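# Pin the fork link to the eye plate

## Task

Join the fork link to the eye plate by passing the 12 mm pin through both cheeks of the fork and through the eye, with the pin's head resting against the fork on the side facing the parts box. Forcing the pin into the metal of the fork cheeks or of the eye plate counts as failure. At the end neither gripper, alone or together with the other, may still grasp any loose object except the fork link or the fitted pin, and the joint must stay assembled without the robot holding it.

## Robot and tools

Robot: two 7-joint xArm arms, left_arm and right_arm, each ending in a parallel two-finger gripper with a wrist camera. Base roots in the scene frame: left_arm at (+0.050, +0.307, 0) m with quat_wxyz (+0.997, 0, 0, -0.073); right_arm at (+0.017, -0.330, 0) m with quat_wxyz (+0.999, 0, 0, +0.041).

Scene frame: origin on the tabletop midway between the arms, +x out across the table, +z up, left_arm on the +y side. The arm names do not refer to image sides. Gripper frame: fingers extend along +z, open and close along y. end_effector_position (the pinch link) sits between the pads when closed, roughly 2 cm short of the fingertips; closing pushes the tips about 10 mm further along +z. Reported hand positions carry some error, growing with reach.

Joint order in every row and every per-joint list: waist (joint1), shoulder (joint2), upper arm roll (joint3), elbow (joint4), forearm roll (joint5), wrist pitch (joint6), wrist roll (joint7). Stated ranges in rad: waist -6.283 to 6.283, shoulder -2.059 to 2.094, upper arm roll -6.283 to 6.283, elbow -0.192 to 3.927, forearm roll -6.283 to 6.283, wrist pitch -1.693 to 3.142, wrist roll -6.283 to 6.283; true ends may differ by 0.010 rad. Load limits (N m): waist 47, shoulder 47, upper arm roll 28.2, elbow 28.2, forearm roll 28.2, wrist pitch 18.8, wrist roll 18.8, including held weight.

A row is always 16 numbers in [-1, 1], one flat list covering both arms: left_arm's 7 joint offsets then its opening, then right_arm's 7 joint offsets then its opening. Joint entries are offsets scaled so 1.0 = 2.036 rad. Opening is absolute, not an offset: +1 fully open, -1 closed.

execute_actions(actions): a list of actions; each action is a table of 1 to 15 rows, one row per 1/30 s step, with the last row repeated to fill 15 steps. Each row's joint offsets are relative to the arm's angles at the start of that action (for a call's first action, the last reported angles), not to the previous row. An action that would carry a joint more than 0.010 rad beyond its range is rejected for both arms; a malformed action, or a first action failing that check, rejects the whole call with no motion. Commands beyond a real end are clipped there, and the result may say "joint sent to its limit" (its absence does not prove room remains). An empty list just returns state and images.

move(target, speed, blocking): target is one 16-number row as above, offsets taken from the Joint positions in the most recent result showing them. All joints follow paths finishing together, so the hand travels on a curve, lasting 0.5 to 10 s (cut off at 10 s). speed in rad/s, 0.01 to 2, default 0.5, sets the top speed of the joint with the longest travel. Paths ignore obstacles and the other arm; faster moves and targets set deeper past contact press harder. Finger openings are sent at the start. blocking=false returns after 0.5 s while motion continues; then use wait(0) or stop before sending new moves or rows. The extra "move:" line reports the ending (done, off_target, moving, held, fault), limits=held or limits=none, and each arm's joint farthest from target. To keep pressing as before, command offsets from Joint positions to Joint targets.

wait(seconds): 0 to 10; lets the sim run holding last commands, returns early if a move ends. stop(): brakes a running move (needs room; fingers continue). zoom_image(camera, region): camera is cam_left_wrist or cam_right_wrist (both 672x504); region [x0, y0, x1, y1] in pixels from top-left, at most 504 by 504. read_manual(section): licence text only. finished_scene(scene): ends the scene (1 or 2) irreversibly after the last command is held; its result reports success.

Results: the state line gives each gripper's position (m), quat_wxyz and velocities in the scene frame. Joint positions / Joint velocities list 7 joints (rad, rad/s) plus pad gap (m; 0.084 open). Joint targets shows current drive targets, which may shift on their own. grip_measured is the measured opening on the command scale. "joint command not followed" means the clearance check altered targets. MOTOR HOT appears from 65 °C; OVER-TEMPERATURE FAULT means brakes set at 80 °C. Camera calibration (K, distortion, T_world_to_cam) is given per camera and may be slightly off.

Motion limits: joint targets rise at most 3.14 rad/s, need 0.16 s to accelerate, stay within 0.623 rad of measured angles, and are scaled back if they would put the hand over 70 mm from where it is. Big displacements need several actions; finish incomplete ones with new commands.

Gripping: command an opening well below grip_measured to hold; lower means firmer, up to about 24 N per pad on parts up to about 6 cm. Fast closes can overshoot.

Avoid: dropping or knocking anything off the table, arms colliding or pressing each other, hard impacts or shoves, torque faults (arm backs off, holds 10 s, drops the rest of the call), overheating from long holds, and leaving any extra object in a gripper at the end. Loose objects may occasionally be nudged by outside disturbances.

Each tool is called after ">>>" in YAML: its name, and indented under it one key for each argument.

## Session

>>> execute_actions:
  actions: []

Scene clock: 0.00 s.
left_arm: end_effector_position=(+0.0666, -0.1366, +0.1693) grip_measured=+1.00 end_effector_quat_wxyz=(+0.594, -0.558, -0.448, +0.367) end_effector_velocity=(+0.001, -0.001, +0.000) end_effector_angular_velocity=(-0.003, -0.001, +0.003) | right_arm: end_effector_position=(+0.4902, -0.2113, +0.3307) grip_measured=-1.00 end_effector_quat_wxyz=(+0.458, -0.550, +0.604, +0.350) end_effector_velocity=(+0.000, -0.000, +0.000) end_effector_angular_velocity=(+0.000, -0.001, -0.001)
Joint names: [waist, shoulder, upper arm roll, elbow, forearm roll, wrist pitch, wrist roll]
Joint positions: left_arm=[-1.182  0.892  0.364  1.677 -1.053  2.273 -2.186  0.084] | right_arm=[-0.072 -0.023 -0.247  1.008  1.244  1.441  0.955  0.   ]
Joint velocities: left_arm=[ 0.002  0.     0.001  0.002 -0.002 -0.001  0.     0.   ] | right_arm=[ 0.    -0.001 -0.    -0.     0.    -0.     0.    -0.   ]
Motor temperatures (°C, as the motors report them): left_arm=[31 28 32 31 32 31 34] | right_arm=[29 28 32 33 28 30 32]
Joint targets: left_arm=[-1.182 0.892 0.364 1.677 -1.053 2.273 -2.186] | right_arm=[-0.072 -0.023 -0.247 1.008 1.244 1.441 0.955]

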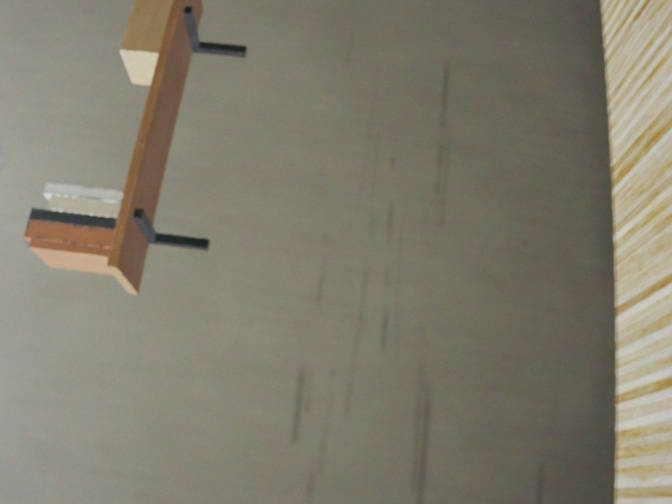

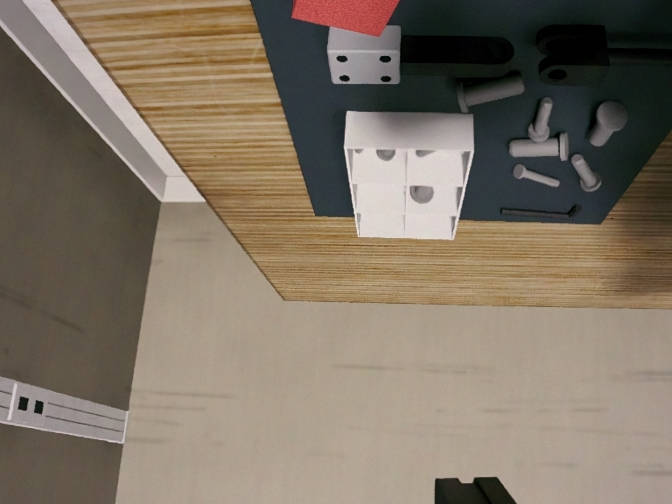

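>>> move:
  target: [0,0,0,0,0,0,0,1,-0.25,0.011,0.121,0.29,-0.611,0.078,-0.469,1]
  speed: 0.8

>>> move:
  target: [0.53,-0.438,-0.179,-0.038,0.517,-0.33,1.0,1,0.35,0,0,0,0,0,0,1]
  speed: 0.8

Scene clock: 22.87 s.
left_arm: end_effector_position=(+0.0666, -0.1366, +0.1693) grip_measured=+1.00 end_effector_quat_wxyz=(+0.594, -0.558, -0.448, +0.367) end_effector_velocity=(-0.000, +0.000, +0.000) end_effector_angular_velocity=(-0.000, -0.000, -0.001) | right_arm: end_effector_position=(+0.4279, -0.5542, +0.3951) grip_measured=+1.00 end_effector_quat_wxyz=(-0.000, +0.969, -0.247, -0.001) end_effector_velocity=(-0.000, -0.001, +0.001) end_effector_angular_velocity=(-0.003, -0.001, +0.001)
Joint names: [waist, shoulder, upper arm roll, elbow, forearm roll, wrist pitch, wrist roll]
Joint positions: left_arm=[-1.182  0.892  0.364  1.677 -1.053  2.273 -2.186  0.084] | right_arm=[-0.581 -0.    -0.001  1.598  0.     1.6    0.     0.084]
Joint velocities: left_arm=[-0.    -0.001 -0.001 -0.001  0.001 -0.001 -0.    -0.   ] | right_arm=[-0.002 -0.    -0.     0.002 -0.003 -0.    -0.003 -0.   ]
Motor temperatures (°C, as the motors report them): left_arm=[31 29 32 32 32 31 34] | right_arm=[29 28 32 36 28 30 32]
Joint targets: left_arm=[-1.182 0.892 0.364 1.677 -1.053 2.273 -2.186] | right_arm=[-0.581 -0.000 -0.001 1.598 -0.000 1.600 -0.000]
move: done; limits=none; left_arm: farthest joint: the waist, 0.000 radians from its target (0.000 radians at the start); right_arm: farthest joint: the shoulder, 0.001 radians from its target (0.022 radians at the start)
camera_calibration (this result's frames):
cam_left_wrist: T_world_to_cam=[[0.0597215, 0.101265, -0.993065, 0.213287], [-0.337445, -0.934225, -0.115558, -0.0165309], [-0.939449, 0.342006, -0.0216219, 0.244529], [0, 0, 0, 1]] pos_world=[0.211407, -0.120673, 0.215184]
cam_right_wrist: T_world_to_cam=[[-0.478951, -0.877716, 0.0148735, -0.256395], [-0.877815, 0.478999, -0.000396882, 0.715296], [-0.00677602, -0.0132462, -0.999889, 0.518927], [0, 0, 0, 1]] pos_world=[0.508614, -0.560795, 0.522967]

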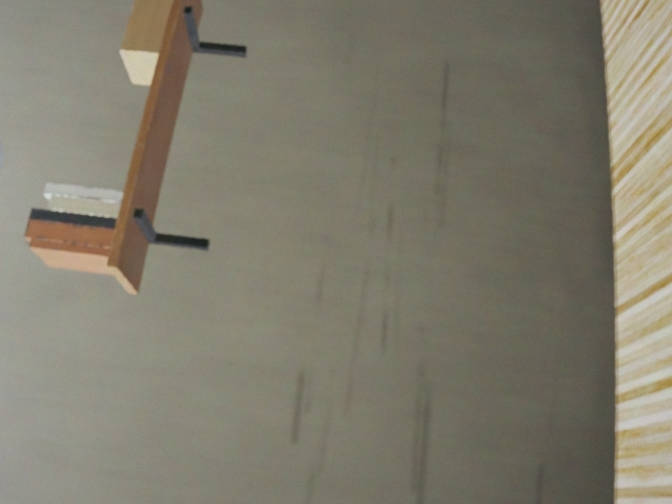

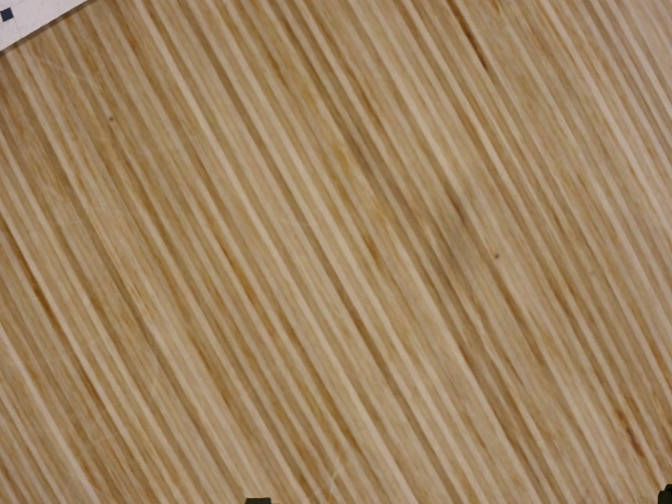

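Scene clock: 26.20 s.
left_arm: end_effector_position=(+0.5042, +0.1912, +0.3955) grip_measured=+1.00 end_effector_quat_wxyz=(+0.000, +0.999, -0.049, -0.001) end_effector_velocity=(+0.000, +0.001, +0.002) end_effector_angular_velocity=(+0.000, -0.006, -0.000) | right_arm: end_effector_position=(+0.4745, -0.2311, +0.3951) grip_measured=+1.00 end_effector_quat_wxyz=(+0.000, +0.994, +0.106, -0.001) end_effector_velocity=(-0.000, +0.001, +0.000) end_effector_angular_velocity=(+0.000, +0.000, +0.002)
Joint names: [waist, shoulder, upper arm roll, elbow, forearm roll, wrist pitch, wrist roll]
Joint positions: left_arm=[-0.104  0.001 -0.001  1.6   -0.001  1.601 -0.151  0.084] | right_arm=[ 0.132 -0.    -0.001  1.598  0.     1.6    0.     0.084]
Joint velocities: left_arm=[ 0.003 -0.003 -0.001  0.001  0.001 -0.001  0.003  0.   ] | right_arm=[ 0.001 -0.     0.001  0.     0.     0.    -0.001  0.   ]
Motor temperatures (°C, as the motors report them): left_arm=[31 29 32 32 32 31 34] | right_arm=[29 28 32 37 28 30 32]
Joint targets: left_arm=[-0.103 0.000 -0.001 1.600 -0.001 1.601 -0.150] | right_arm=[0.132 -0.000 -0.001 1.598 0.000 1.600 0.000]
move: done; limits=none; left_arm: farthest joint: the forearm roll, 0.001 radians from its target (1.053 radians at the start); right_arm: farthest joint: the waist, 0.000 radians from its target (0.712 radians at the start)
camera_calibration (this result's frames):
cam_left_wrist: T_world_to_cam=[[-0.10545, -0.994424, -0.00102706, 0.279046], [-0.9944, 0.105454, -0.00696744, 0.552984], [0.0070369, 0.000286598, -0.999975, 0.523529], [0, 0, 0, 1]] pos_world=[0.575629, 0.219026, 0.527656]
cam_right_wrist: T_world_to_cam=[[0.211011, -0.97737, 0.0148875, -0.30088], [-0.977477, -0.21104, -0.000399906, 0.489254], [0.00353271, -0.0144678, -0.999889, 0.51835], [0, 0, 0, 1]] pos_world=[0.539892, -0.18332, 0.522968]

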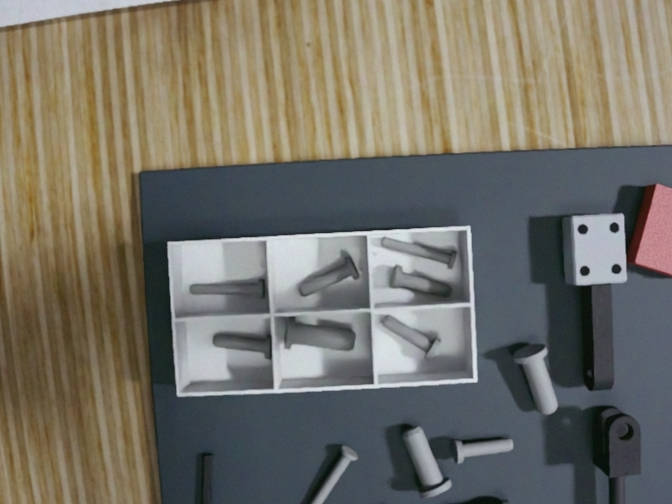

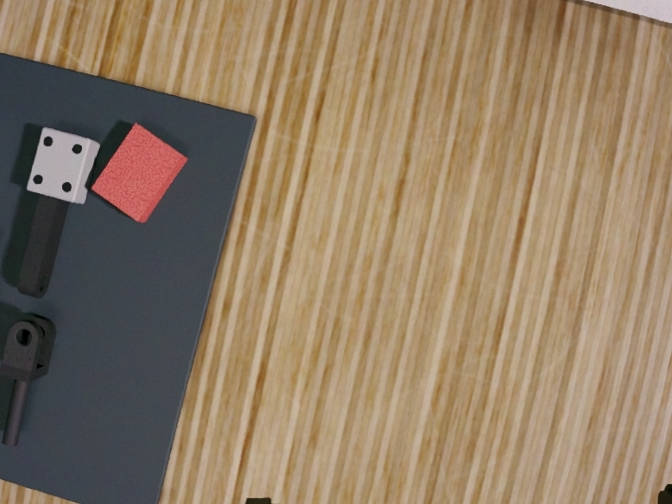

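>>> move:
  target: [-0.2225,-0.117,0,-0.371,0,-0.255,-0.271,1,0,0,0,0,0,0,0,1]
  speed: 0.8

Scene clock: 43.27 s.
left_arm: end_effector_position=(+0.3534, +0.0507, +0.2204) grip_measured=+1.00 end_effector_quat_wxyz=(+0.000, +1.000, +0.000, -0.000) end_effector_velocity=(-0.002, -0.001, -0.001) end_effector_angular_velocity=(+0.002, -0.000, -0.005) | right_arm: end_effector_position=(+0.4745, -0.2311, +0.3951) grip_measured=+1.00 end_effector_quat_wxyz=(+0.000, +0.994, +0.106, -0.001) end_effector_velocity=(-0.000, -0.000, +0.000) end_effector_angular_velocity=(-0.001, -0.000, +0.002)
Joint names: [waist, shoulder, upper arm roll, elbow, forearm roll, wrist pitch, wrist roll]
Joint positions: left_arm=[-0.556 -0.238 -0.001  0.845 -0.001  1.082 -0.702  0.084] | right_arm=[ 0.132 -0.    -0.001  1.598  0.     1.6    0.     0.084]
Joint velocities: left_arm=[-0.003 -0.001 -0.002 -0.003  0.001 -0.001 -0.002  0.   ] | right_arm=[ 0.001 -0.001 -0.    -0.    -0.001  0.    -0.001 -0.   ]
Motor temperatures (°C, as the motors report them): left_arm=[31 29 32 34 32 31 34] | right_arm=[29 29 32 38 28 31 32]
Joint targets: left_arm=[-0.556 -0.238 -0.001 0.845 -0.001 1.082 -0.702] | right_arm=[0.132 -0.000 -0.001 1.598 0.000 1.600 0.000]
move: done; limits=none; left_arm: farthest joint: the waist, 0.001 radians from its target (0.454 radians at the start); right_arm: farthest joint: the waist, 0.000 radians from its target (0.000 radians at the start)
camera_calibration (this result's frames):
cam_left_wrist: T_world_to_cam=[[-0.00602246, -0.999981, -0.00114302, 0.0883673], [-0.999943, 0.00603228, -0.00878834, 0.424081], [0.00879507, 0.00109003, -0.999961, 0.348866], [0, 0, 0, 1]] pos_world=[0.421521, 0.0854272, 0.35268]
cam_right_wrist: T_world_to_cam=[[0.211011, -0.97737, 0.0148875, -0.30088], [-0.977477, -0.21104, -0.000399888, 0.489253], [0.0035327, -0.0144678, -0.999889, 0.51835], [0, 0, 0, 1]] pos_world=[0.539892, -0.183319, 0.522968]

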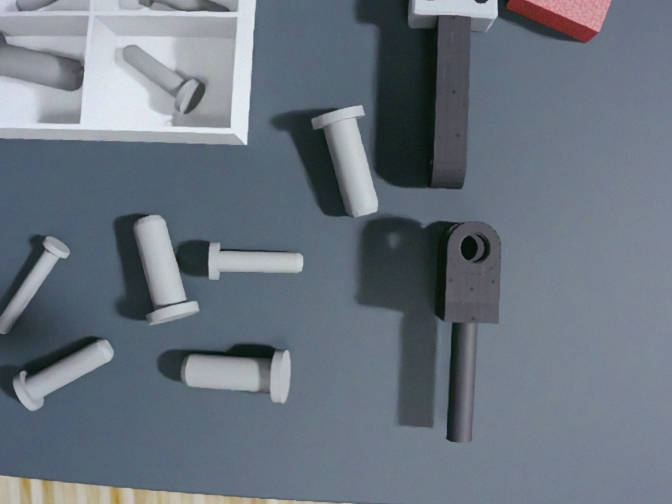

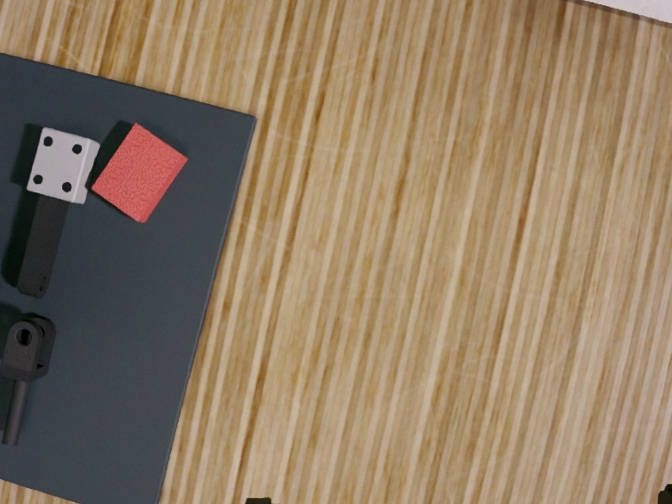

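>>> zoom_image:
  camera: "cam_left_wrist"
  region: [0,90,400,420]

>>> zoom_image:
  camera: "cam_left_wrist"
  region: [340,100,600,340]

Region (0, 90, 400, 420) of cam_left_wrist's 672x504 image, scaled by 1.260, with more detail than that image has; it fills the top 416 rows of this view, and the rest is white.

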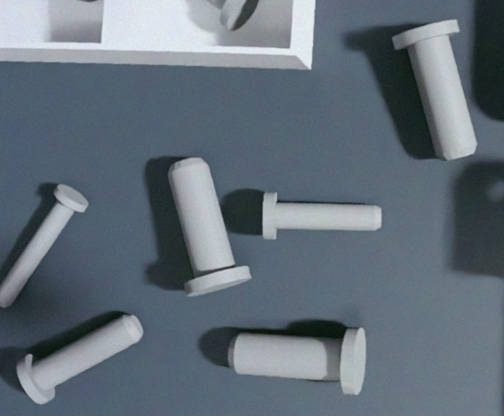

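Region (340, 100, 600, 340) of cam_left_wrist's 672x504 image, scaled by 1.938, with more detail than that image has; it fills the top 465 rows of this view, and the rest is white.

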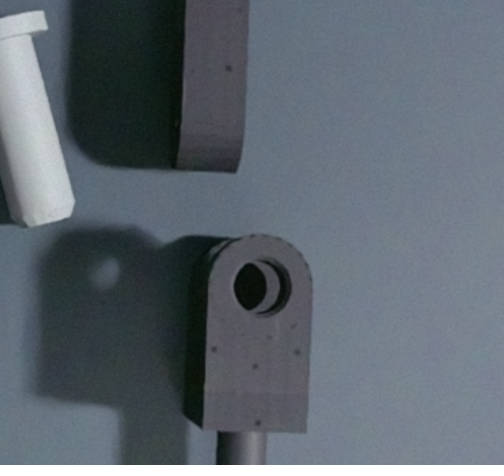

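>>> move:
  target: [0.0963,0.2304,0,0.0481,0,-0.1817,-0.0413,-0.15,0,0,0,0,0,0,0,-1]

>>> move:
  target: [0,0.0585,0,-0.0095,0,-0.068,0,-0.15,0,0,0,0,0,0,0,-1]
  speed: 0.15

>>> move:
  target: [0,0,0,0,0,0,0,-1,0,0,0,0,0,0,0,-1]

Scene clock: 90.03 s.
left_arm: end_effector_position=(+0.4671, +0.0760, +0.0800) grip_measured=-0.16 end_effector_quat_wxyz=(+0.000, +0.990, +0.140, -0.001) end_effector_velocity=(+0.000, +0.000, -0.001) end_effector_angular_velocity=(+0.001, +0.000, -0.000) | right_arm: end_effector_position=(+0.4745, -0.2311, +0.3951) grip_measured=-1.00 end_effector_quat_wxyz=(+0.000, +0.994, +0.106, -0.001) end_effector_velocity=(+0.000, +0.000, +0.000) end_effector_angular_velocity=(-0.000, -0.000, +0.001)
Joint names: [waist, shoulder, upper arm roll, elbow, forearm roll, wrist pitch, wrist roll]
Joint positions: left_arm=[-0.36   0.231 -0.001  0.943 -0.001  0.713 -0.786  0.037] | right_arm=[ 0.132 -0.    -0.001  1.598  0.     1.6    0.     0.   ]
Joint velocities: left_arm=[ 0.     0.003  0.     0.     0.001 -0.002 -0.     0.   ] | right_arm=[ 0.    -0.     0.     0.    -0.    -0.    -0.001  0.   ]
Motor temperatures (°C, as the motors report them): left_arm=[31 28 32 35 32 31 34] | right_arm=[29 29 32 38 28 31 32]
Joint targets: left_arm=[-0.360 0.231 -0.001 0.943 -0.001 0.713 -0.786] | right_arm=[0.132 -0.000 -0.001 1.598 0.000 1.600 0.000]
move: done; limits=none; left_arm: farthest joint: the wrist pitch, 0.001 radians from its target (0.370 radians at the start); right_arm: farthest joint: the waist, 0.000 radians from its target (0.000 radians at the start)
camera_calibration (this result's frames):
cam_left_wrist: T_world_to_cam=[[0.270682, -0.962667, -0.00177179, -0.0178201], [-0.962641, -0.270659, -0.00817166, 0.53991], [0.00738704, 0.00391751, -0.999965, 0.207871], [0, 0, 0, 1]] pos_world=[0.523027, 0.128162, 0.212244]
cam_right_wrist: T_world_to_cam=[[0.211011, -0.97737, 0.0148875, -0.30088], [-0.977477, -0.21104, -0.000399989, 0.489253], [0.00353279, -0.0144678, -0.999889, 0.51835], [0, 0, 0, 1]] pos_world=[0.539892, -0.183319, 0.522968]

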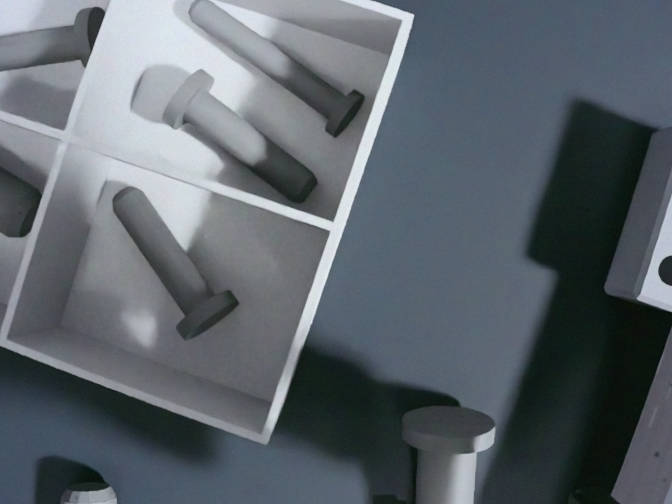

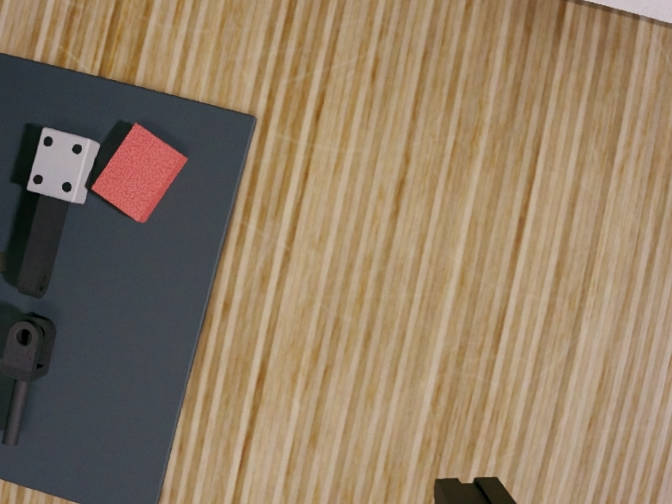

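Scene clock: 91.57 s.
left_arm: end_effector_position=(+0.4685, +0.0752, +0.0318) grip_measured=-0.16 end_effector_quat_wxyz=(+0.002, +0.990, +0.140, +0.002) end_effector_velocity=(-0.001, -0.000, -0.000) end_effector_angular_velocity=(-0.001, +0.001, +0.001) | right_arm: end_effector_position=(+0.4745, -0.2311, +0.3951) grip_measured=-1.00 end_effector_quat_wxyz=(+0.000, +0.994, +0.106, -0.001) end_effector_velocity=(-0.000, +0.000, -0.000) end_effector_angular_velocity=(-0.000, +0.000, +0.001)
Joint names: [waist, shoulder, upper arm roll, elbow, forearm roll, wrist pitch, wrist roll]
Joint positions: left_arm=[-0.36   0.339 -0.001  0.923 -0.001  0.578 -0.786  0.037] | right_arm=[ 0.132 -0.    -0.001  1.598  0.     1.6    0.     0.   ]
Joint velocities: left_arm=[ 0.    -0.    -0.001 -0.002 -0.001 -0.001 -0.001 -0.   ] | right_arm=[ 0.  0.  0. -0. -0.  0. -0.  0.]
Motor temperatures (°C, as the motors report them): left_arm=[31 28 32 34 32 31 34] | right_arm=[29 29 32 38 28 31 32]
Joint targets: left_arm=[-0.360 0.350 -0.001 0.924 -0.001 0.574 -0.786] | right_arm=[0.132 -0.000 -0.001 1.598 0.000 1.600 0.000]
move: off_target (left_arm); limits=none; left_arm: farthest joint: the shoulder, 0.011 radians from its target (0.119 radians at the start); right_arm: farthest joint: the waist, 0.000 radians from its target (0.000 radians at the start)
camera_calibration (this result's frames):
cam_left_wrist: T_world_to_cam=[[0.270763, -0.962642, 0.00286021, -0.0192141], [-0.962555, -0.270777, -0.0129425, 0.540791], [0.0132334, 0.000751233, -0.999912, 0.157189], [0, 0, 0, 1]] pos_world=[0.523663, 0.127819, 0.164229]
cam_right_wrist: T_world_to_cam=[[0.211011, -0.97737, 0.0148875, -0.30088], [-0.977477, -0.21104, -0.000399894, 0.489253], [0.00353271, -0.0144678, -0.999889, 0.51835], [0, 0, 0, 1]] pos_world=[0.539892, -0.183319, 0.522968]

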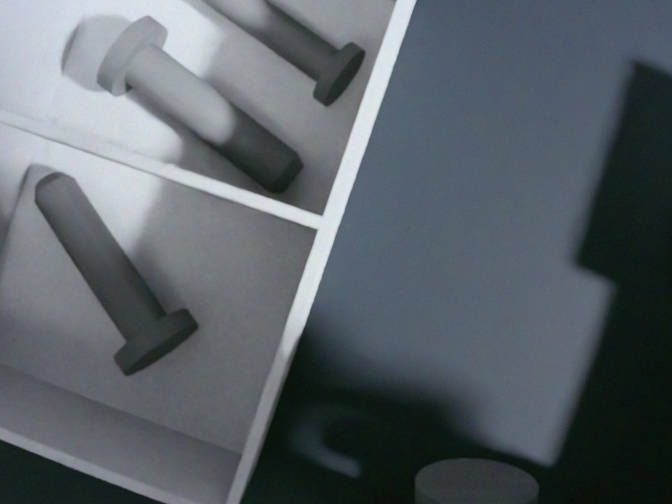

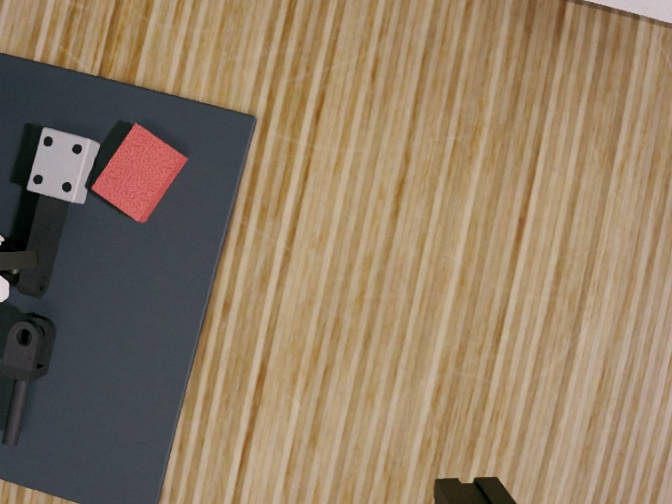

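Scene clock: 92.17 s.
left_arm: end_effector_position=(+0.4704, +0.0737, +0.0332) grip_measured=-0.65 end_effector_quat_wxyz=(+0.004, +0.990, +0.140, +0.005) end_effector_velocity=(-0.001, +0.002, -0.000) end_effector_angular_velocity=(+0.003, +0.005, +0.002) | right_arm: end_effector_position=(+0.4745, -0.2311, +0.3951) grip_measured=-1.00 end_effector_quat_wxyz=(+0.000, +0.994, +0.106, -0.001) end_effector_velocity=(-0.000, -0.000, -0.000) end_effector_angular_velocity=(-0.001, +0.001, +0.001)
Joint names: [waist, shoulder, upper arm roll, elbow, forearm roll, wrist pitch, wrist roll]
Joint positions: left_arm=[-0.361  0.339 -0.001  0.927 -0.001  0.575 -0.786  0.016] | right_arm=[ 0.132 -0.    -0.001  1.598  0.     1.6    0.     0.   ]
Joint velocities: left_arm=[ 0.    -0.002  0.002 -0.002 -0.001  0.006  0.001 -0.   ] | right_arm=[ 0.     0.    -0.    -0.    -0.001  0.001 -0.001  0.   ]
Motor temperatures (°C, as the motors report them): left_arm=[31 28 32 34 32 31 34] | right_arm=[29 29 32 38 28 31 32]
Joint targets: left_arm=[-0.360 0.339 -0.001 0.923 -0.001 0.578 -0.786] | right_arm=[0.132 -0.000 -0.001 1.598 0.000 1.600 0.000]
move: done; limits=none; left_arm: farthest joint: the elbow, 0.004 radians from its target (0.000 radians at the start); right_arm: farthest joint: the waist, 0.000 radians from its target (0.000 radians at the start)
camera_calibration (this result's frames):
cam_left_wrist: T_world_to_cam=[[0.270143, -0.96279, 0.00757566, -0.0211106], [-0.962638, -0.270237, -0.0173173, 0.542362], [0.0187201, -0.00261448, -0.999821, 0.15614], [0, 0, 0, 1]] pos_world=[0.524878, 0.126649, 0.165664]
cam_right_wrist: T_world_to_cam=[[0.211011, -0.97737, 0.0148876, -0.30088], [-0.977477, -0.21104, -0.000399943, 0.489253], [0.00353278, -0.0144679, -0.999889, 0.51835], [0, 0, 0, 1]] pos_world=[0.539892, -0.183319, 0.522968]

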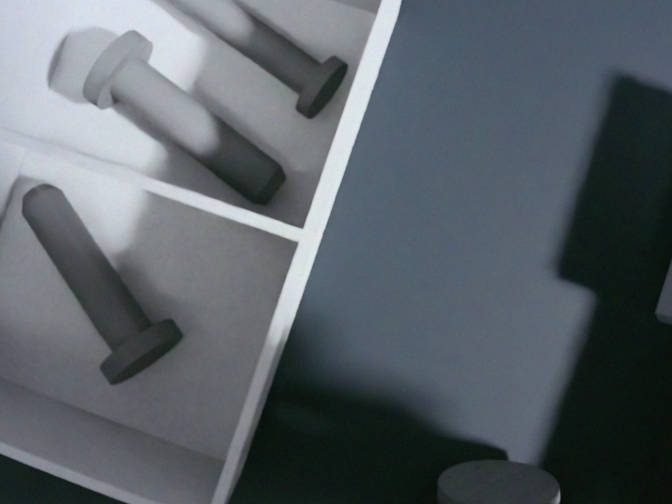

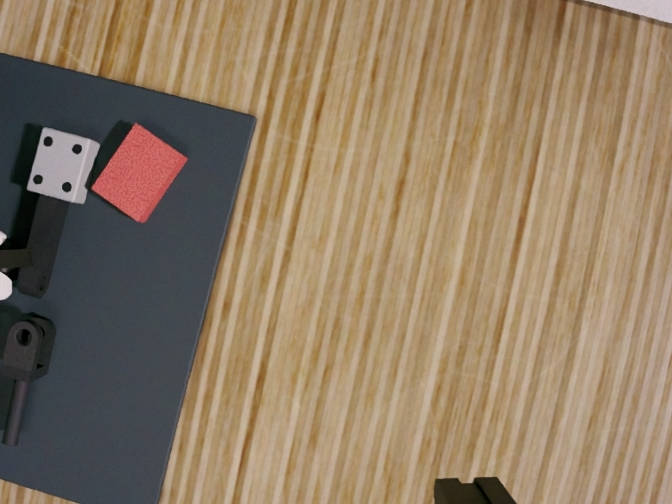

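>>> move:
  target: [0,-0.08,0,0.012,0,0.098,0,-1,0,0,0,0,0,0,0,-1]
  speed: 0.3

>>> move:
  target: [0.37,0,0,0,0,0,0,-1,0.223,0.14,0,-0.275,0,-0.416,0.328,-1]

>>> move:
  target: [0,0.08,0,-0.012,0,-0.092,0,-1,0,0.025,0,-0.005,0,-0.03,0,-1]
  speed: 0.15

>>> move:
  target: [0,0,0,0,0,0,0,0,0,0,0,0,0,0,0,-1]

>>> move:
  target: [0,-0.08,0,0.012,0,0.092,0,0,0,0,0,0,0,0,0,-1]
  speed: 0.3

Scene clock: 108.93 s.
left_arm: end_effector_position=(+0.4648, +0.0768, +0.1039) grip_measured=-0.65 end_effector_quat_wxyz=(+0.000, +0.990, +0.140, -0.000) end_effector_velocity=(+0.001, -0.000, +0.002) end_effector_angular_velocity=(-0.001, -0.003, -0.001) | right_arm: end_effector_position=(+0.4745, -0.2311, +0.3951) grip_measured=-1.00 end_effector_quat_wxyz=(+0.000, +0.994, +0.106, -0.001) end_effector_velocity=(-0.000, -0.000, +0.000) end_effector_angular_velocity=(+0.001, -0.000, +0.000)
Joint names: [waist, shoulder, upper arm roll, elbow, forearm roll, wrist pitch, wrist roll]
Joint positions: left_arm=[-0.361  0.177 -0.001  0.951 -0.001  0.774 -0.786  0.015] | right_arm=[ 0.132 -0.    -0.001  1.598  0.     1.6    0.     0.   ]
Joint velocities: left_arm=[-0.001 -0.003  0.001  0.002  0.001  0.002 -0.    -0.   ] | right_arm=[-0.    -0.001  0.     0.     0.001  0.001 -0.     0.   ]
Motor temperatures (°C, as the motors report them): left_arm=[31 28 32 32 32 31 34] | right_arm=[29 29 32 38 28 31 32]
Joint targets: left_arm=[-0.361 0.176 -0.001 0.951 -0.001 0.775 -0.786] | right_arm=[0.132 -0.000 -0.001 1.598 0.000 1.600 0.000]
move: done; limits=none; left_arm: farthest joint: the shoulder, 0.001 radians from its target (0.163 radians at the start); right_arm: farthest joint: the waist, 0.000 radians from its target (0.000 radians at the start)
camera_calibration (this result's frames):
cam_left_wrist: T_world_to_cam=[[0.26998, -0.962865, -0.0013094, -0.0161257], [-0.962836, -0.26996, -0.00830681, 0.53813], [0.00764485, 0.00350341, -0.999965, 0.231707], [0, 0, 0, 1]] pos_world=[0.520713, 0.128935, 0.236148]
cam_right_wrist: T_world_to_cam=[[0.211011, -0.97737, 0.0148877, -0.30088], [-0.977477, -0.21104, -0.000399942, 0.489253], [0.00353279, -0.014468, -0.999889, 0.51835], [0, 0, 0, 1]] pos_world=[0.539892, -0.183319, 0.522968]

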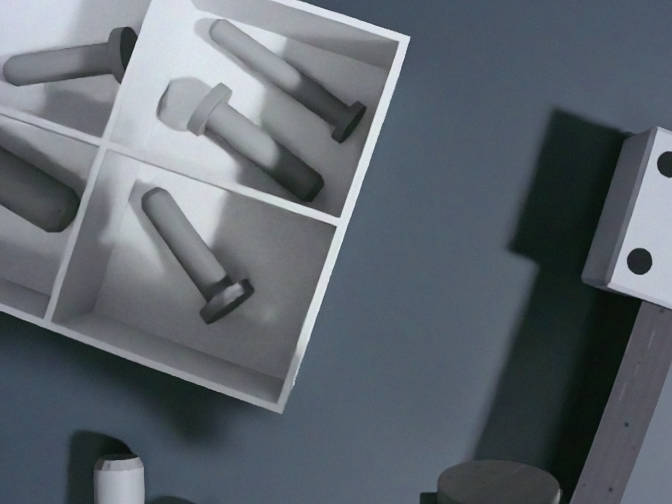

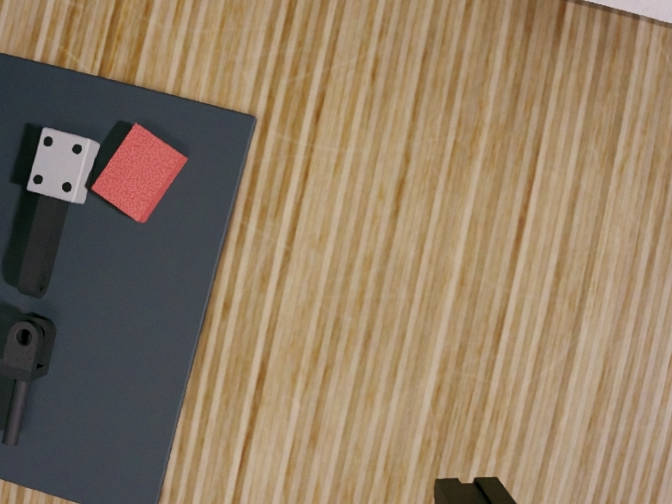

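Scene clock: 111.30 s.
left_arm: end_effector_position=(+0.5104, +0.4221, +0.1039) grip_measured=-0.65 end_effector_quat_wxyz=(+0.001, +0.870, +0.494, -0.000) end_effector_velocity=(+0.000, +0.002, +0.001) end_effector_angular_velocity=(+0.000, -0.003, +0.005) | right_arm: end_effector_position=(+0.4096, -0.0212, +0.0854) grip_measured=-1.00 end_effector_quat_wxyz=(-0.000, +1.000, -0.001, +0.000) end_effector_velocity=(-0.002, +0.001, -0.002) end_effector_angular_velocity=(-0.001, +0.002, +0.000)
Joint names: [waist, shoulder, upper arm roll, elbow, forearm roll, wrist pitch, wrist roll]
Joint positions: left_arm=[ 0.392  0.177 -0.001  0.951 -0.001  0.774 -0.786  0.015] | right_arm=[ 0.585  0.285 -0.001  1.038  0.     0.753  0.668  0.   ]
Joint velocities: left_arm=[ 0.002 -0.001  0.001  0.001 -0.001 -0.001 -0.001  0.   ] | right_arm=[ 0.002  0.001  0.001 -0.003  0.001 -0.003  0.002  0.   ]
Motor temperatures (°C, as the motors report them): left_arm=[31 28 32 33 32 31 34] | right_arm=[29 29 32 38 28 31 32]
Joint targets: left_arm=[0.393 0.177 -0.001 0.951 -0.001 0.774 -0.786] | right_arm=[0.586 0.285 -0.001 1.038 0.000 0.753 0.668]
move: done; limits=none; left_arm: farthest joint: the waist, 0.000 radians from its target (0.753 radians at the start); right_arm: farthest joint: the waist, 0.001 radians from its target (0.454 radians at the start)
camera_calibration (this result's frames):
cam_left_wrist: T_world_to_cam=[[0.855118, -0.518432, -0.00127733, -0.182192], [-0.518424, -0.855084, -0.00827001, 0.695414], [0.00319521, 0.00773403, -0.999965, 0.230634], [0, 0, 0, 1]] pos_world=[0.515577, 0.4984, 0.236144]
cam_right_wrist: T_world_to_cam=[[-0.00142425, -0.999889, 0.0148521, 0.00910682], [-0.999994, 0.00137935, -0.00303284, 0.483973], [0.00301201, -0.0148564, -0.999885, 0.212107], [0, 0, 0, 1]] pos_world=[0.483345, 0.0115894, 0.213415]

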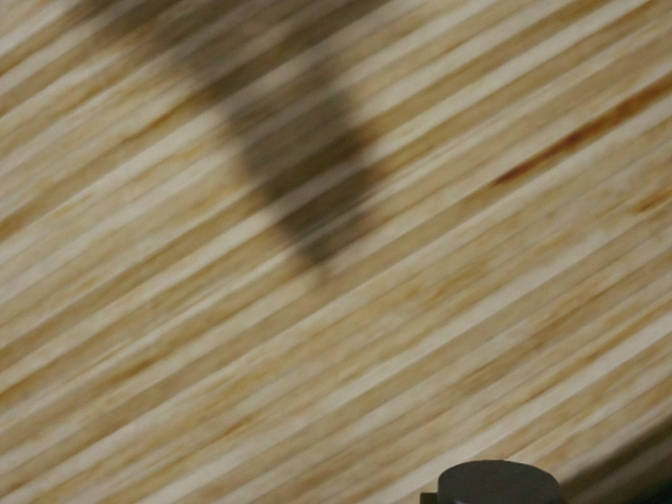

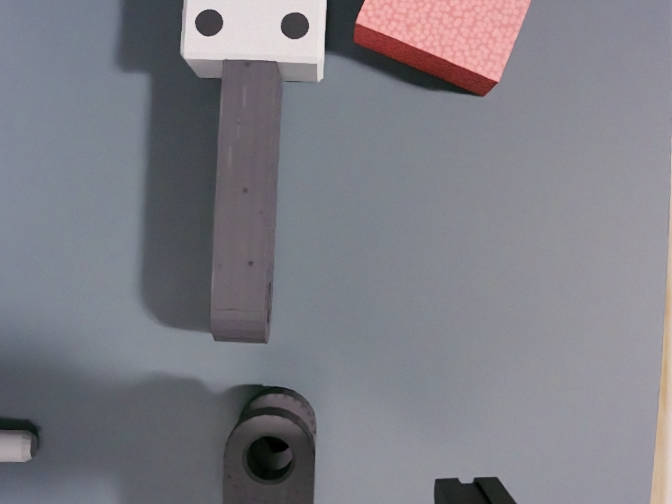

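Scene clock: 113.07 s.
left_arm: end_effector_position=(+0.5136, +0.4229, +0.0322) grip_measured=-0.65 end_effector_quat_wxyz=(+0.001, +0.870, +0.494, -0.000) end_effector_velocity=(-0.001, -0.000, -0.002) end_effector_angular_velocity=(-0.000, +0.004, -0.002) | right_arm: end_effector_position=(+0.4103, -0.0206, +0.0610) grip_measured=-1.00 end_effector_quat_wxyz=(-0.000, +1.000, -0.001, +0.000) end_effector_velocity=(+0.000, -0.000, -0.001) end_effector_angular_velocity=(-0.001, -0.000, +0.002)
Joint names: [waist, shoulder, upper arm roll, elbow, forearm roll, wrist pitch, wrist roll]
Joint positions: left_arm=[ 0.392  0.339 -0.001  0.927 -0.001  0.587 -0.786  0.015] | right_arm=[ 0.585  0.335 -0.001  1.028  0.     0.692  0.668  0.   ]
Joint velocities: left_arm=[ 0.     0.003 -0.    -0.001  0.002 -0.001  0.    -0.   ] | right_arm=[-0.     0.001  0.    -0.    -0.001 -0.001 -0.001  0.   ]
Motor temperatures (°C, as the motors report them): left_arm=[31 28 32 33 32 31 34] | right_arm=[29 29 32 38 28 31 32]
Joint targets: left_arm=[0.392 0.340 -0.001 0.927 -0.001 0.587 -0.786] | right_arm=[0.585 0.335 -0.001 1.028 0.000 0.692 0.668]
move: done; limits=none; left_arm: farthest joint: the wrist pitch, 0.001 radians from its target (0.188 radians at the start); right_arm: farthest joint: the shoulder, 0.001 radians from its target (0.051 radians at the start)
camera_calibration (this result's frames):
cam_left_wrist: T_world_to_cam=[[0.855229, -0.518249, -0.00101404, -0.184771], [-0.518238, -0.855194, -0.00850425, 0.697172], [0.00354011, 0.0077986, -0.999963, 0.158662], [0, 0, 0, 1]] pos_world=[0.518761, 0.499223, 0.164397]
cam_right_wrist: T_world_to_cam=[[-0.0014084, -0.999889, 0.0148417, 0.00999059], [-0.999994, 0.00136166, -0.00315946, 0.484598], [0.0031389, -0.0148461, -0.999885, 0.187662], [0, 0, 0, 1]] pos_world=[0.48402, 0.0121157, 0.189024]

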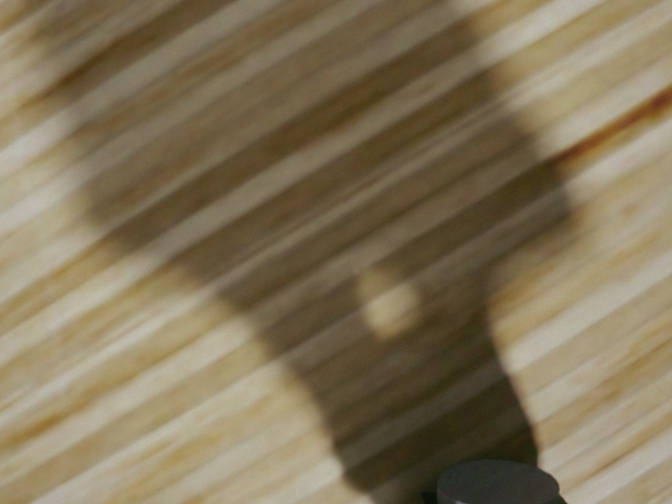

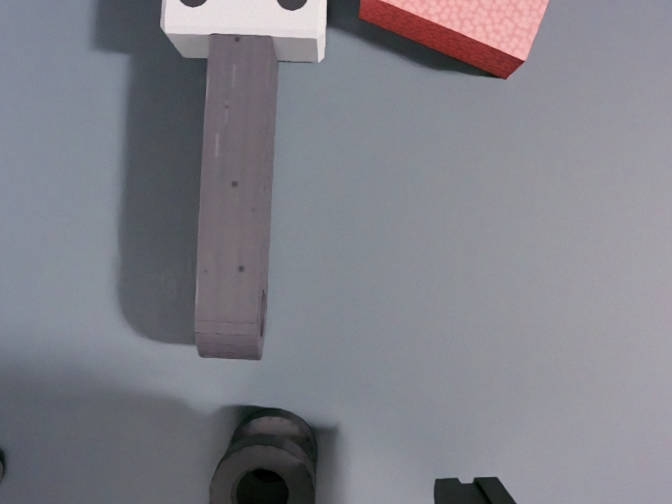

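Scene clock: 113.57 s.
left_arm: end_effector_position=(+0.5136, +0.4229, +0.0322) grip_measured=-0.01 end_effector_quat_wxyz=(+0.001, +0.870, +0.494, -0.000) end_effector_velocity=(+0.000, +0.000, -0.000) end_effector_angular_velocity=(+0.000, +0.000, -0.000) | right_arm: end_effector_position=(+0.4103, -0.0206, +0.0610) grip_measured=-1.00 end_effector_quat_wxyz=(-0.000, +1.000, -0.001, +0.000) end_effector_velocity=(-0.000, -0.000, -0.000) end_effector_angular_velocity=(-0.001, +0.000, +0.003)
Joint names: [waist, shoulder, upper arm roll, elbow, forearm roll, wrist pitch, wrist roll]
Joint positions: left_arm=[ 0.392  0.339 -0.001  0.927 -0.001  0.587 -0.786  0.044] | right_arm=[ 0.585  0.335 -0.001  1.028  0.     0.692  0.668  0.   ]
Joint velocities: left_arm=[ 0.001  0.001 -0.     0.001  0.     0.     0.     0.   ] | right_arm=[ 0.     0.001 -0.    -0.    -0.001 -0.    -0.002  0.   ]
Motor temperatures (°C, as the motors report them): left_arm=[31 28 32 33 32 31 34] | right_arm=[29 29 32 38 28 31 32]
Joint targets: left_arm=[0.392 0.339 -0.001 0.927 -0.001 0.587 -0.786] | right_arm=[0.585 0.335 -0.001 1.028 0.000 0.692 0.668]
move: done; limits=none; left_arm: farthest joint: the waist, 0.000 radians from its target (0.000 radians at the start); right_arm: farthest joint: the waist, 0.000 radians from its target (0.000 radians at the start)
camera_calibration (this result's frames):
cam_left_wrist: T_world_to_cam=[[0.85523, -0.518248, -0.000964596, -0.184789], [-0.518237, -0.855194, -0.00855425, 0.69719], [0.00360831, 0.00781574, -0.999963, 0.158645], [0, 0, 0, 1]] pos_world=[0.518774, 0.499226, 0.164425]
cam_right_wrist: T_world_to_cam=[[-0.00140827, -0.999889, 0.01484, 0.009991], [-0.999994, 0.00136149, -0.00316175, 0.484599], [0.00314119, -0.0148444, -0.999885, 0.187663], [0, 0, 0, 1]] pos_world=[0.484021, 0.0121159, 0.189025]

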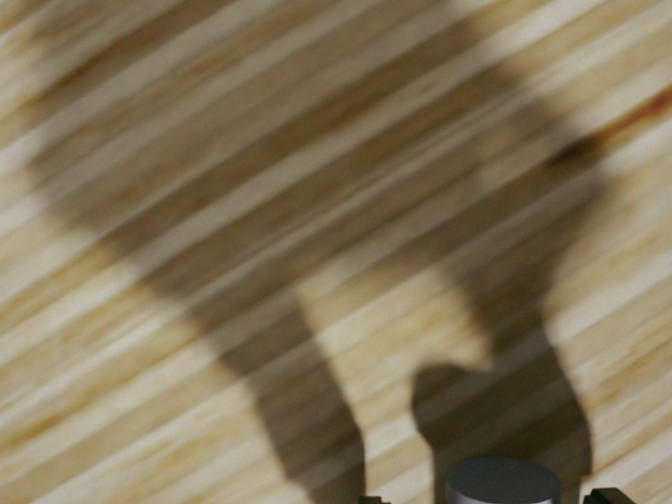

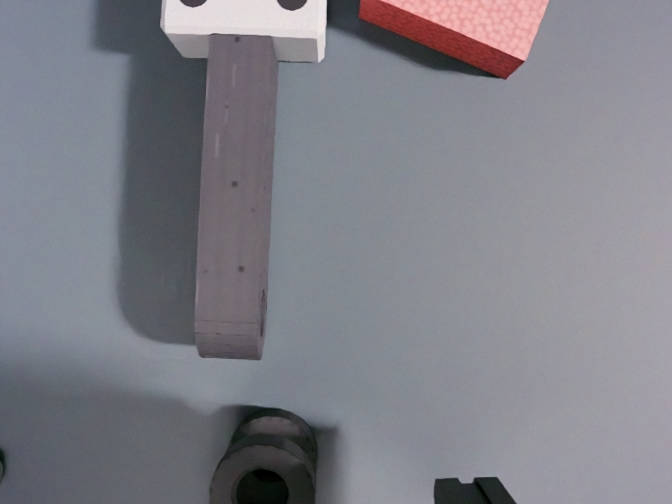

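Scene clock: 114.80 s.
left_arm: end_effector_position=(+0.5104, +0.4221, +0.1039) grip_measured=-0.01 end_effector_quat_wxyz=(+0.001, +0.870, +0.494, -0.000) end_effector_velocity=(+0.000, +0.000, +0.002) end_effector_angular_velocity=(+0.000, -0.002, +0.001) | right_arm: end_effector_position=(+0.4103, -0.0206, +0.0610) grip_measured=-1.00 end_effector_quat_wxyz=(-0.000, +1.000, -0.001, +0.000) end_effector_velocity=(+0.000, +0.000, +0.000) end_effector_angular_velocity=(+0.001, -0.000, -0.002)
Joint names: [waist, shoulder, upper arm roll, elbow, forearm roll, wrist pitch, wrist roll]
Joint positions: left_arm=[ 0.392  0.177 -0.001  0.951 -0.001  0.774 -0.786  0.044] | right_arm=[ 0.585  0.335 -0.001  1.028  0.     0.692  0.668  0.   ]
Joint velocities: left_arm=[ 0.    -0.003  0.001  0.001 -0.001  0.002 -0.    -0.   ] | right_arm=[-0.001  0.     0.     0.     0.001 -0.001  0.001  0.   ]
Motor temperatures (°C, as the motors report them): left_arm=[31 28 32 33 32 31 34] | right_arm=[29 29 32 38 28 31 32]
Joint targets: left_arm=[0.392 0.177 -0.001 0.951 -0.001 0.775 -0.786] | right_arm=[0.585 0.335 -0.001 1.028 0.000 0.692 0.668]
move: done; limits=none; left_arm: farthest joint: the shoulder, 0.001 radians from its target (0.163 radians at the start); right_arm: farthest joint: the waist, 0.000 radians from its target (0.000 radians at the start)
camera_calibration (this result's frames):
cam_left_wrist: T_world_to_cam=[[0.855118, -0.518431, -0.00129049, -0.18219], [-0.518423, -0.855084, -0.00825622, 0.695412], [0.0031768, 0.00772906, -0.999965, 0.230638], [0, 0, 0, 1]] pos_world=[0.515579, 0.4984, 0.236136]
cam_right_wrist: T_world_to_cam=[[-0.00140834, -0.999889, 0.0148401, 0.00999098], [-0.999994, 0.00136156, -0.00316169, 0.484599], [0.00314114, -0.0148445, -0.999885, 0.187663], [0, 0, 0, 1]] pos_world=[0.484021, 0.0121158, 0.189025]

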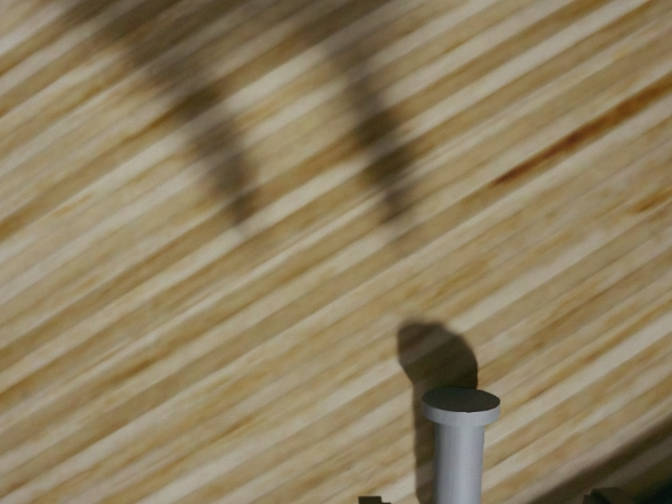

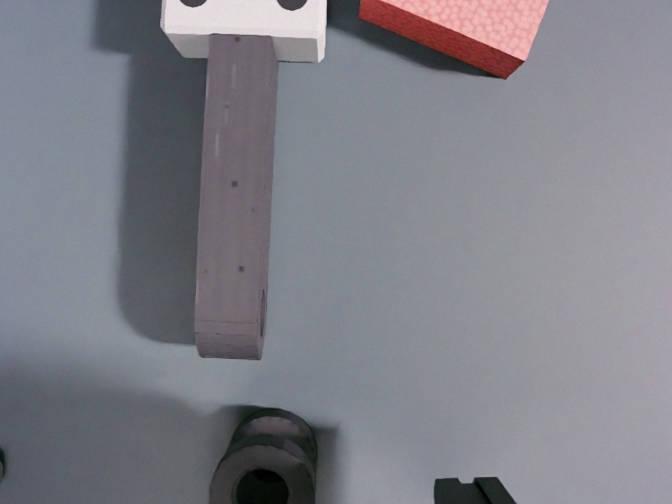

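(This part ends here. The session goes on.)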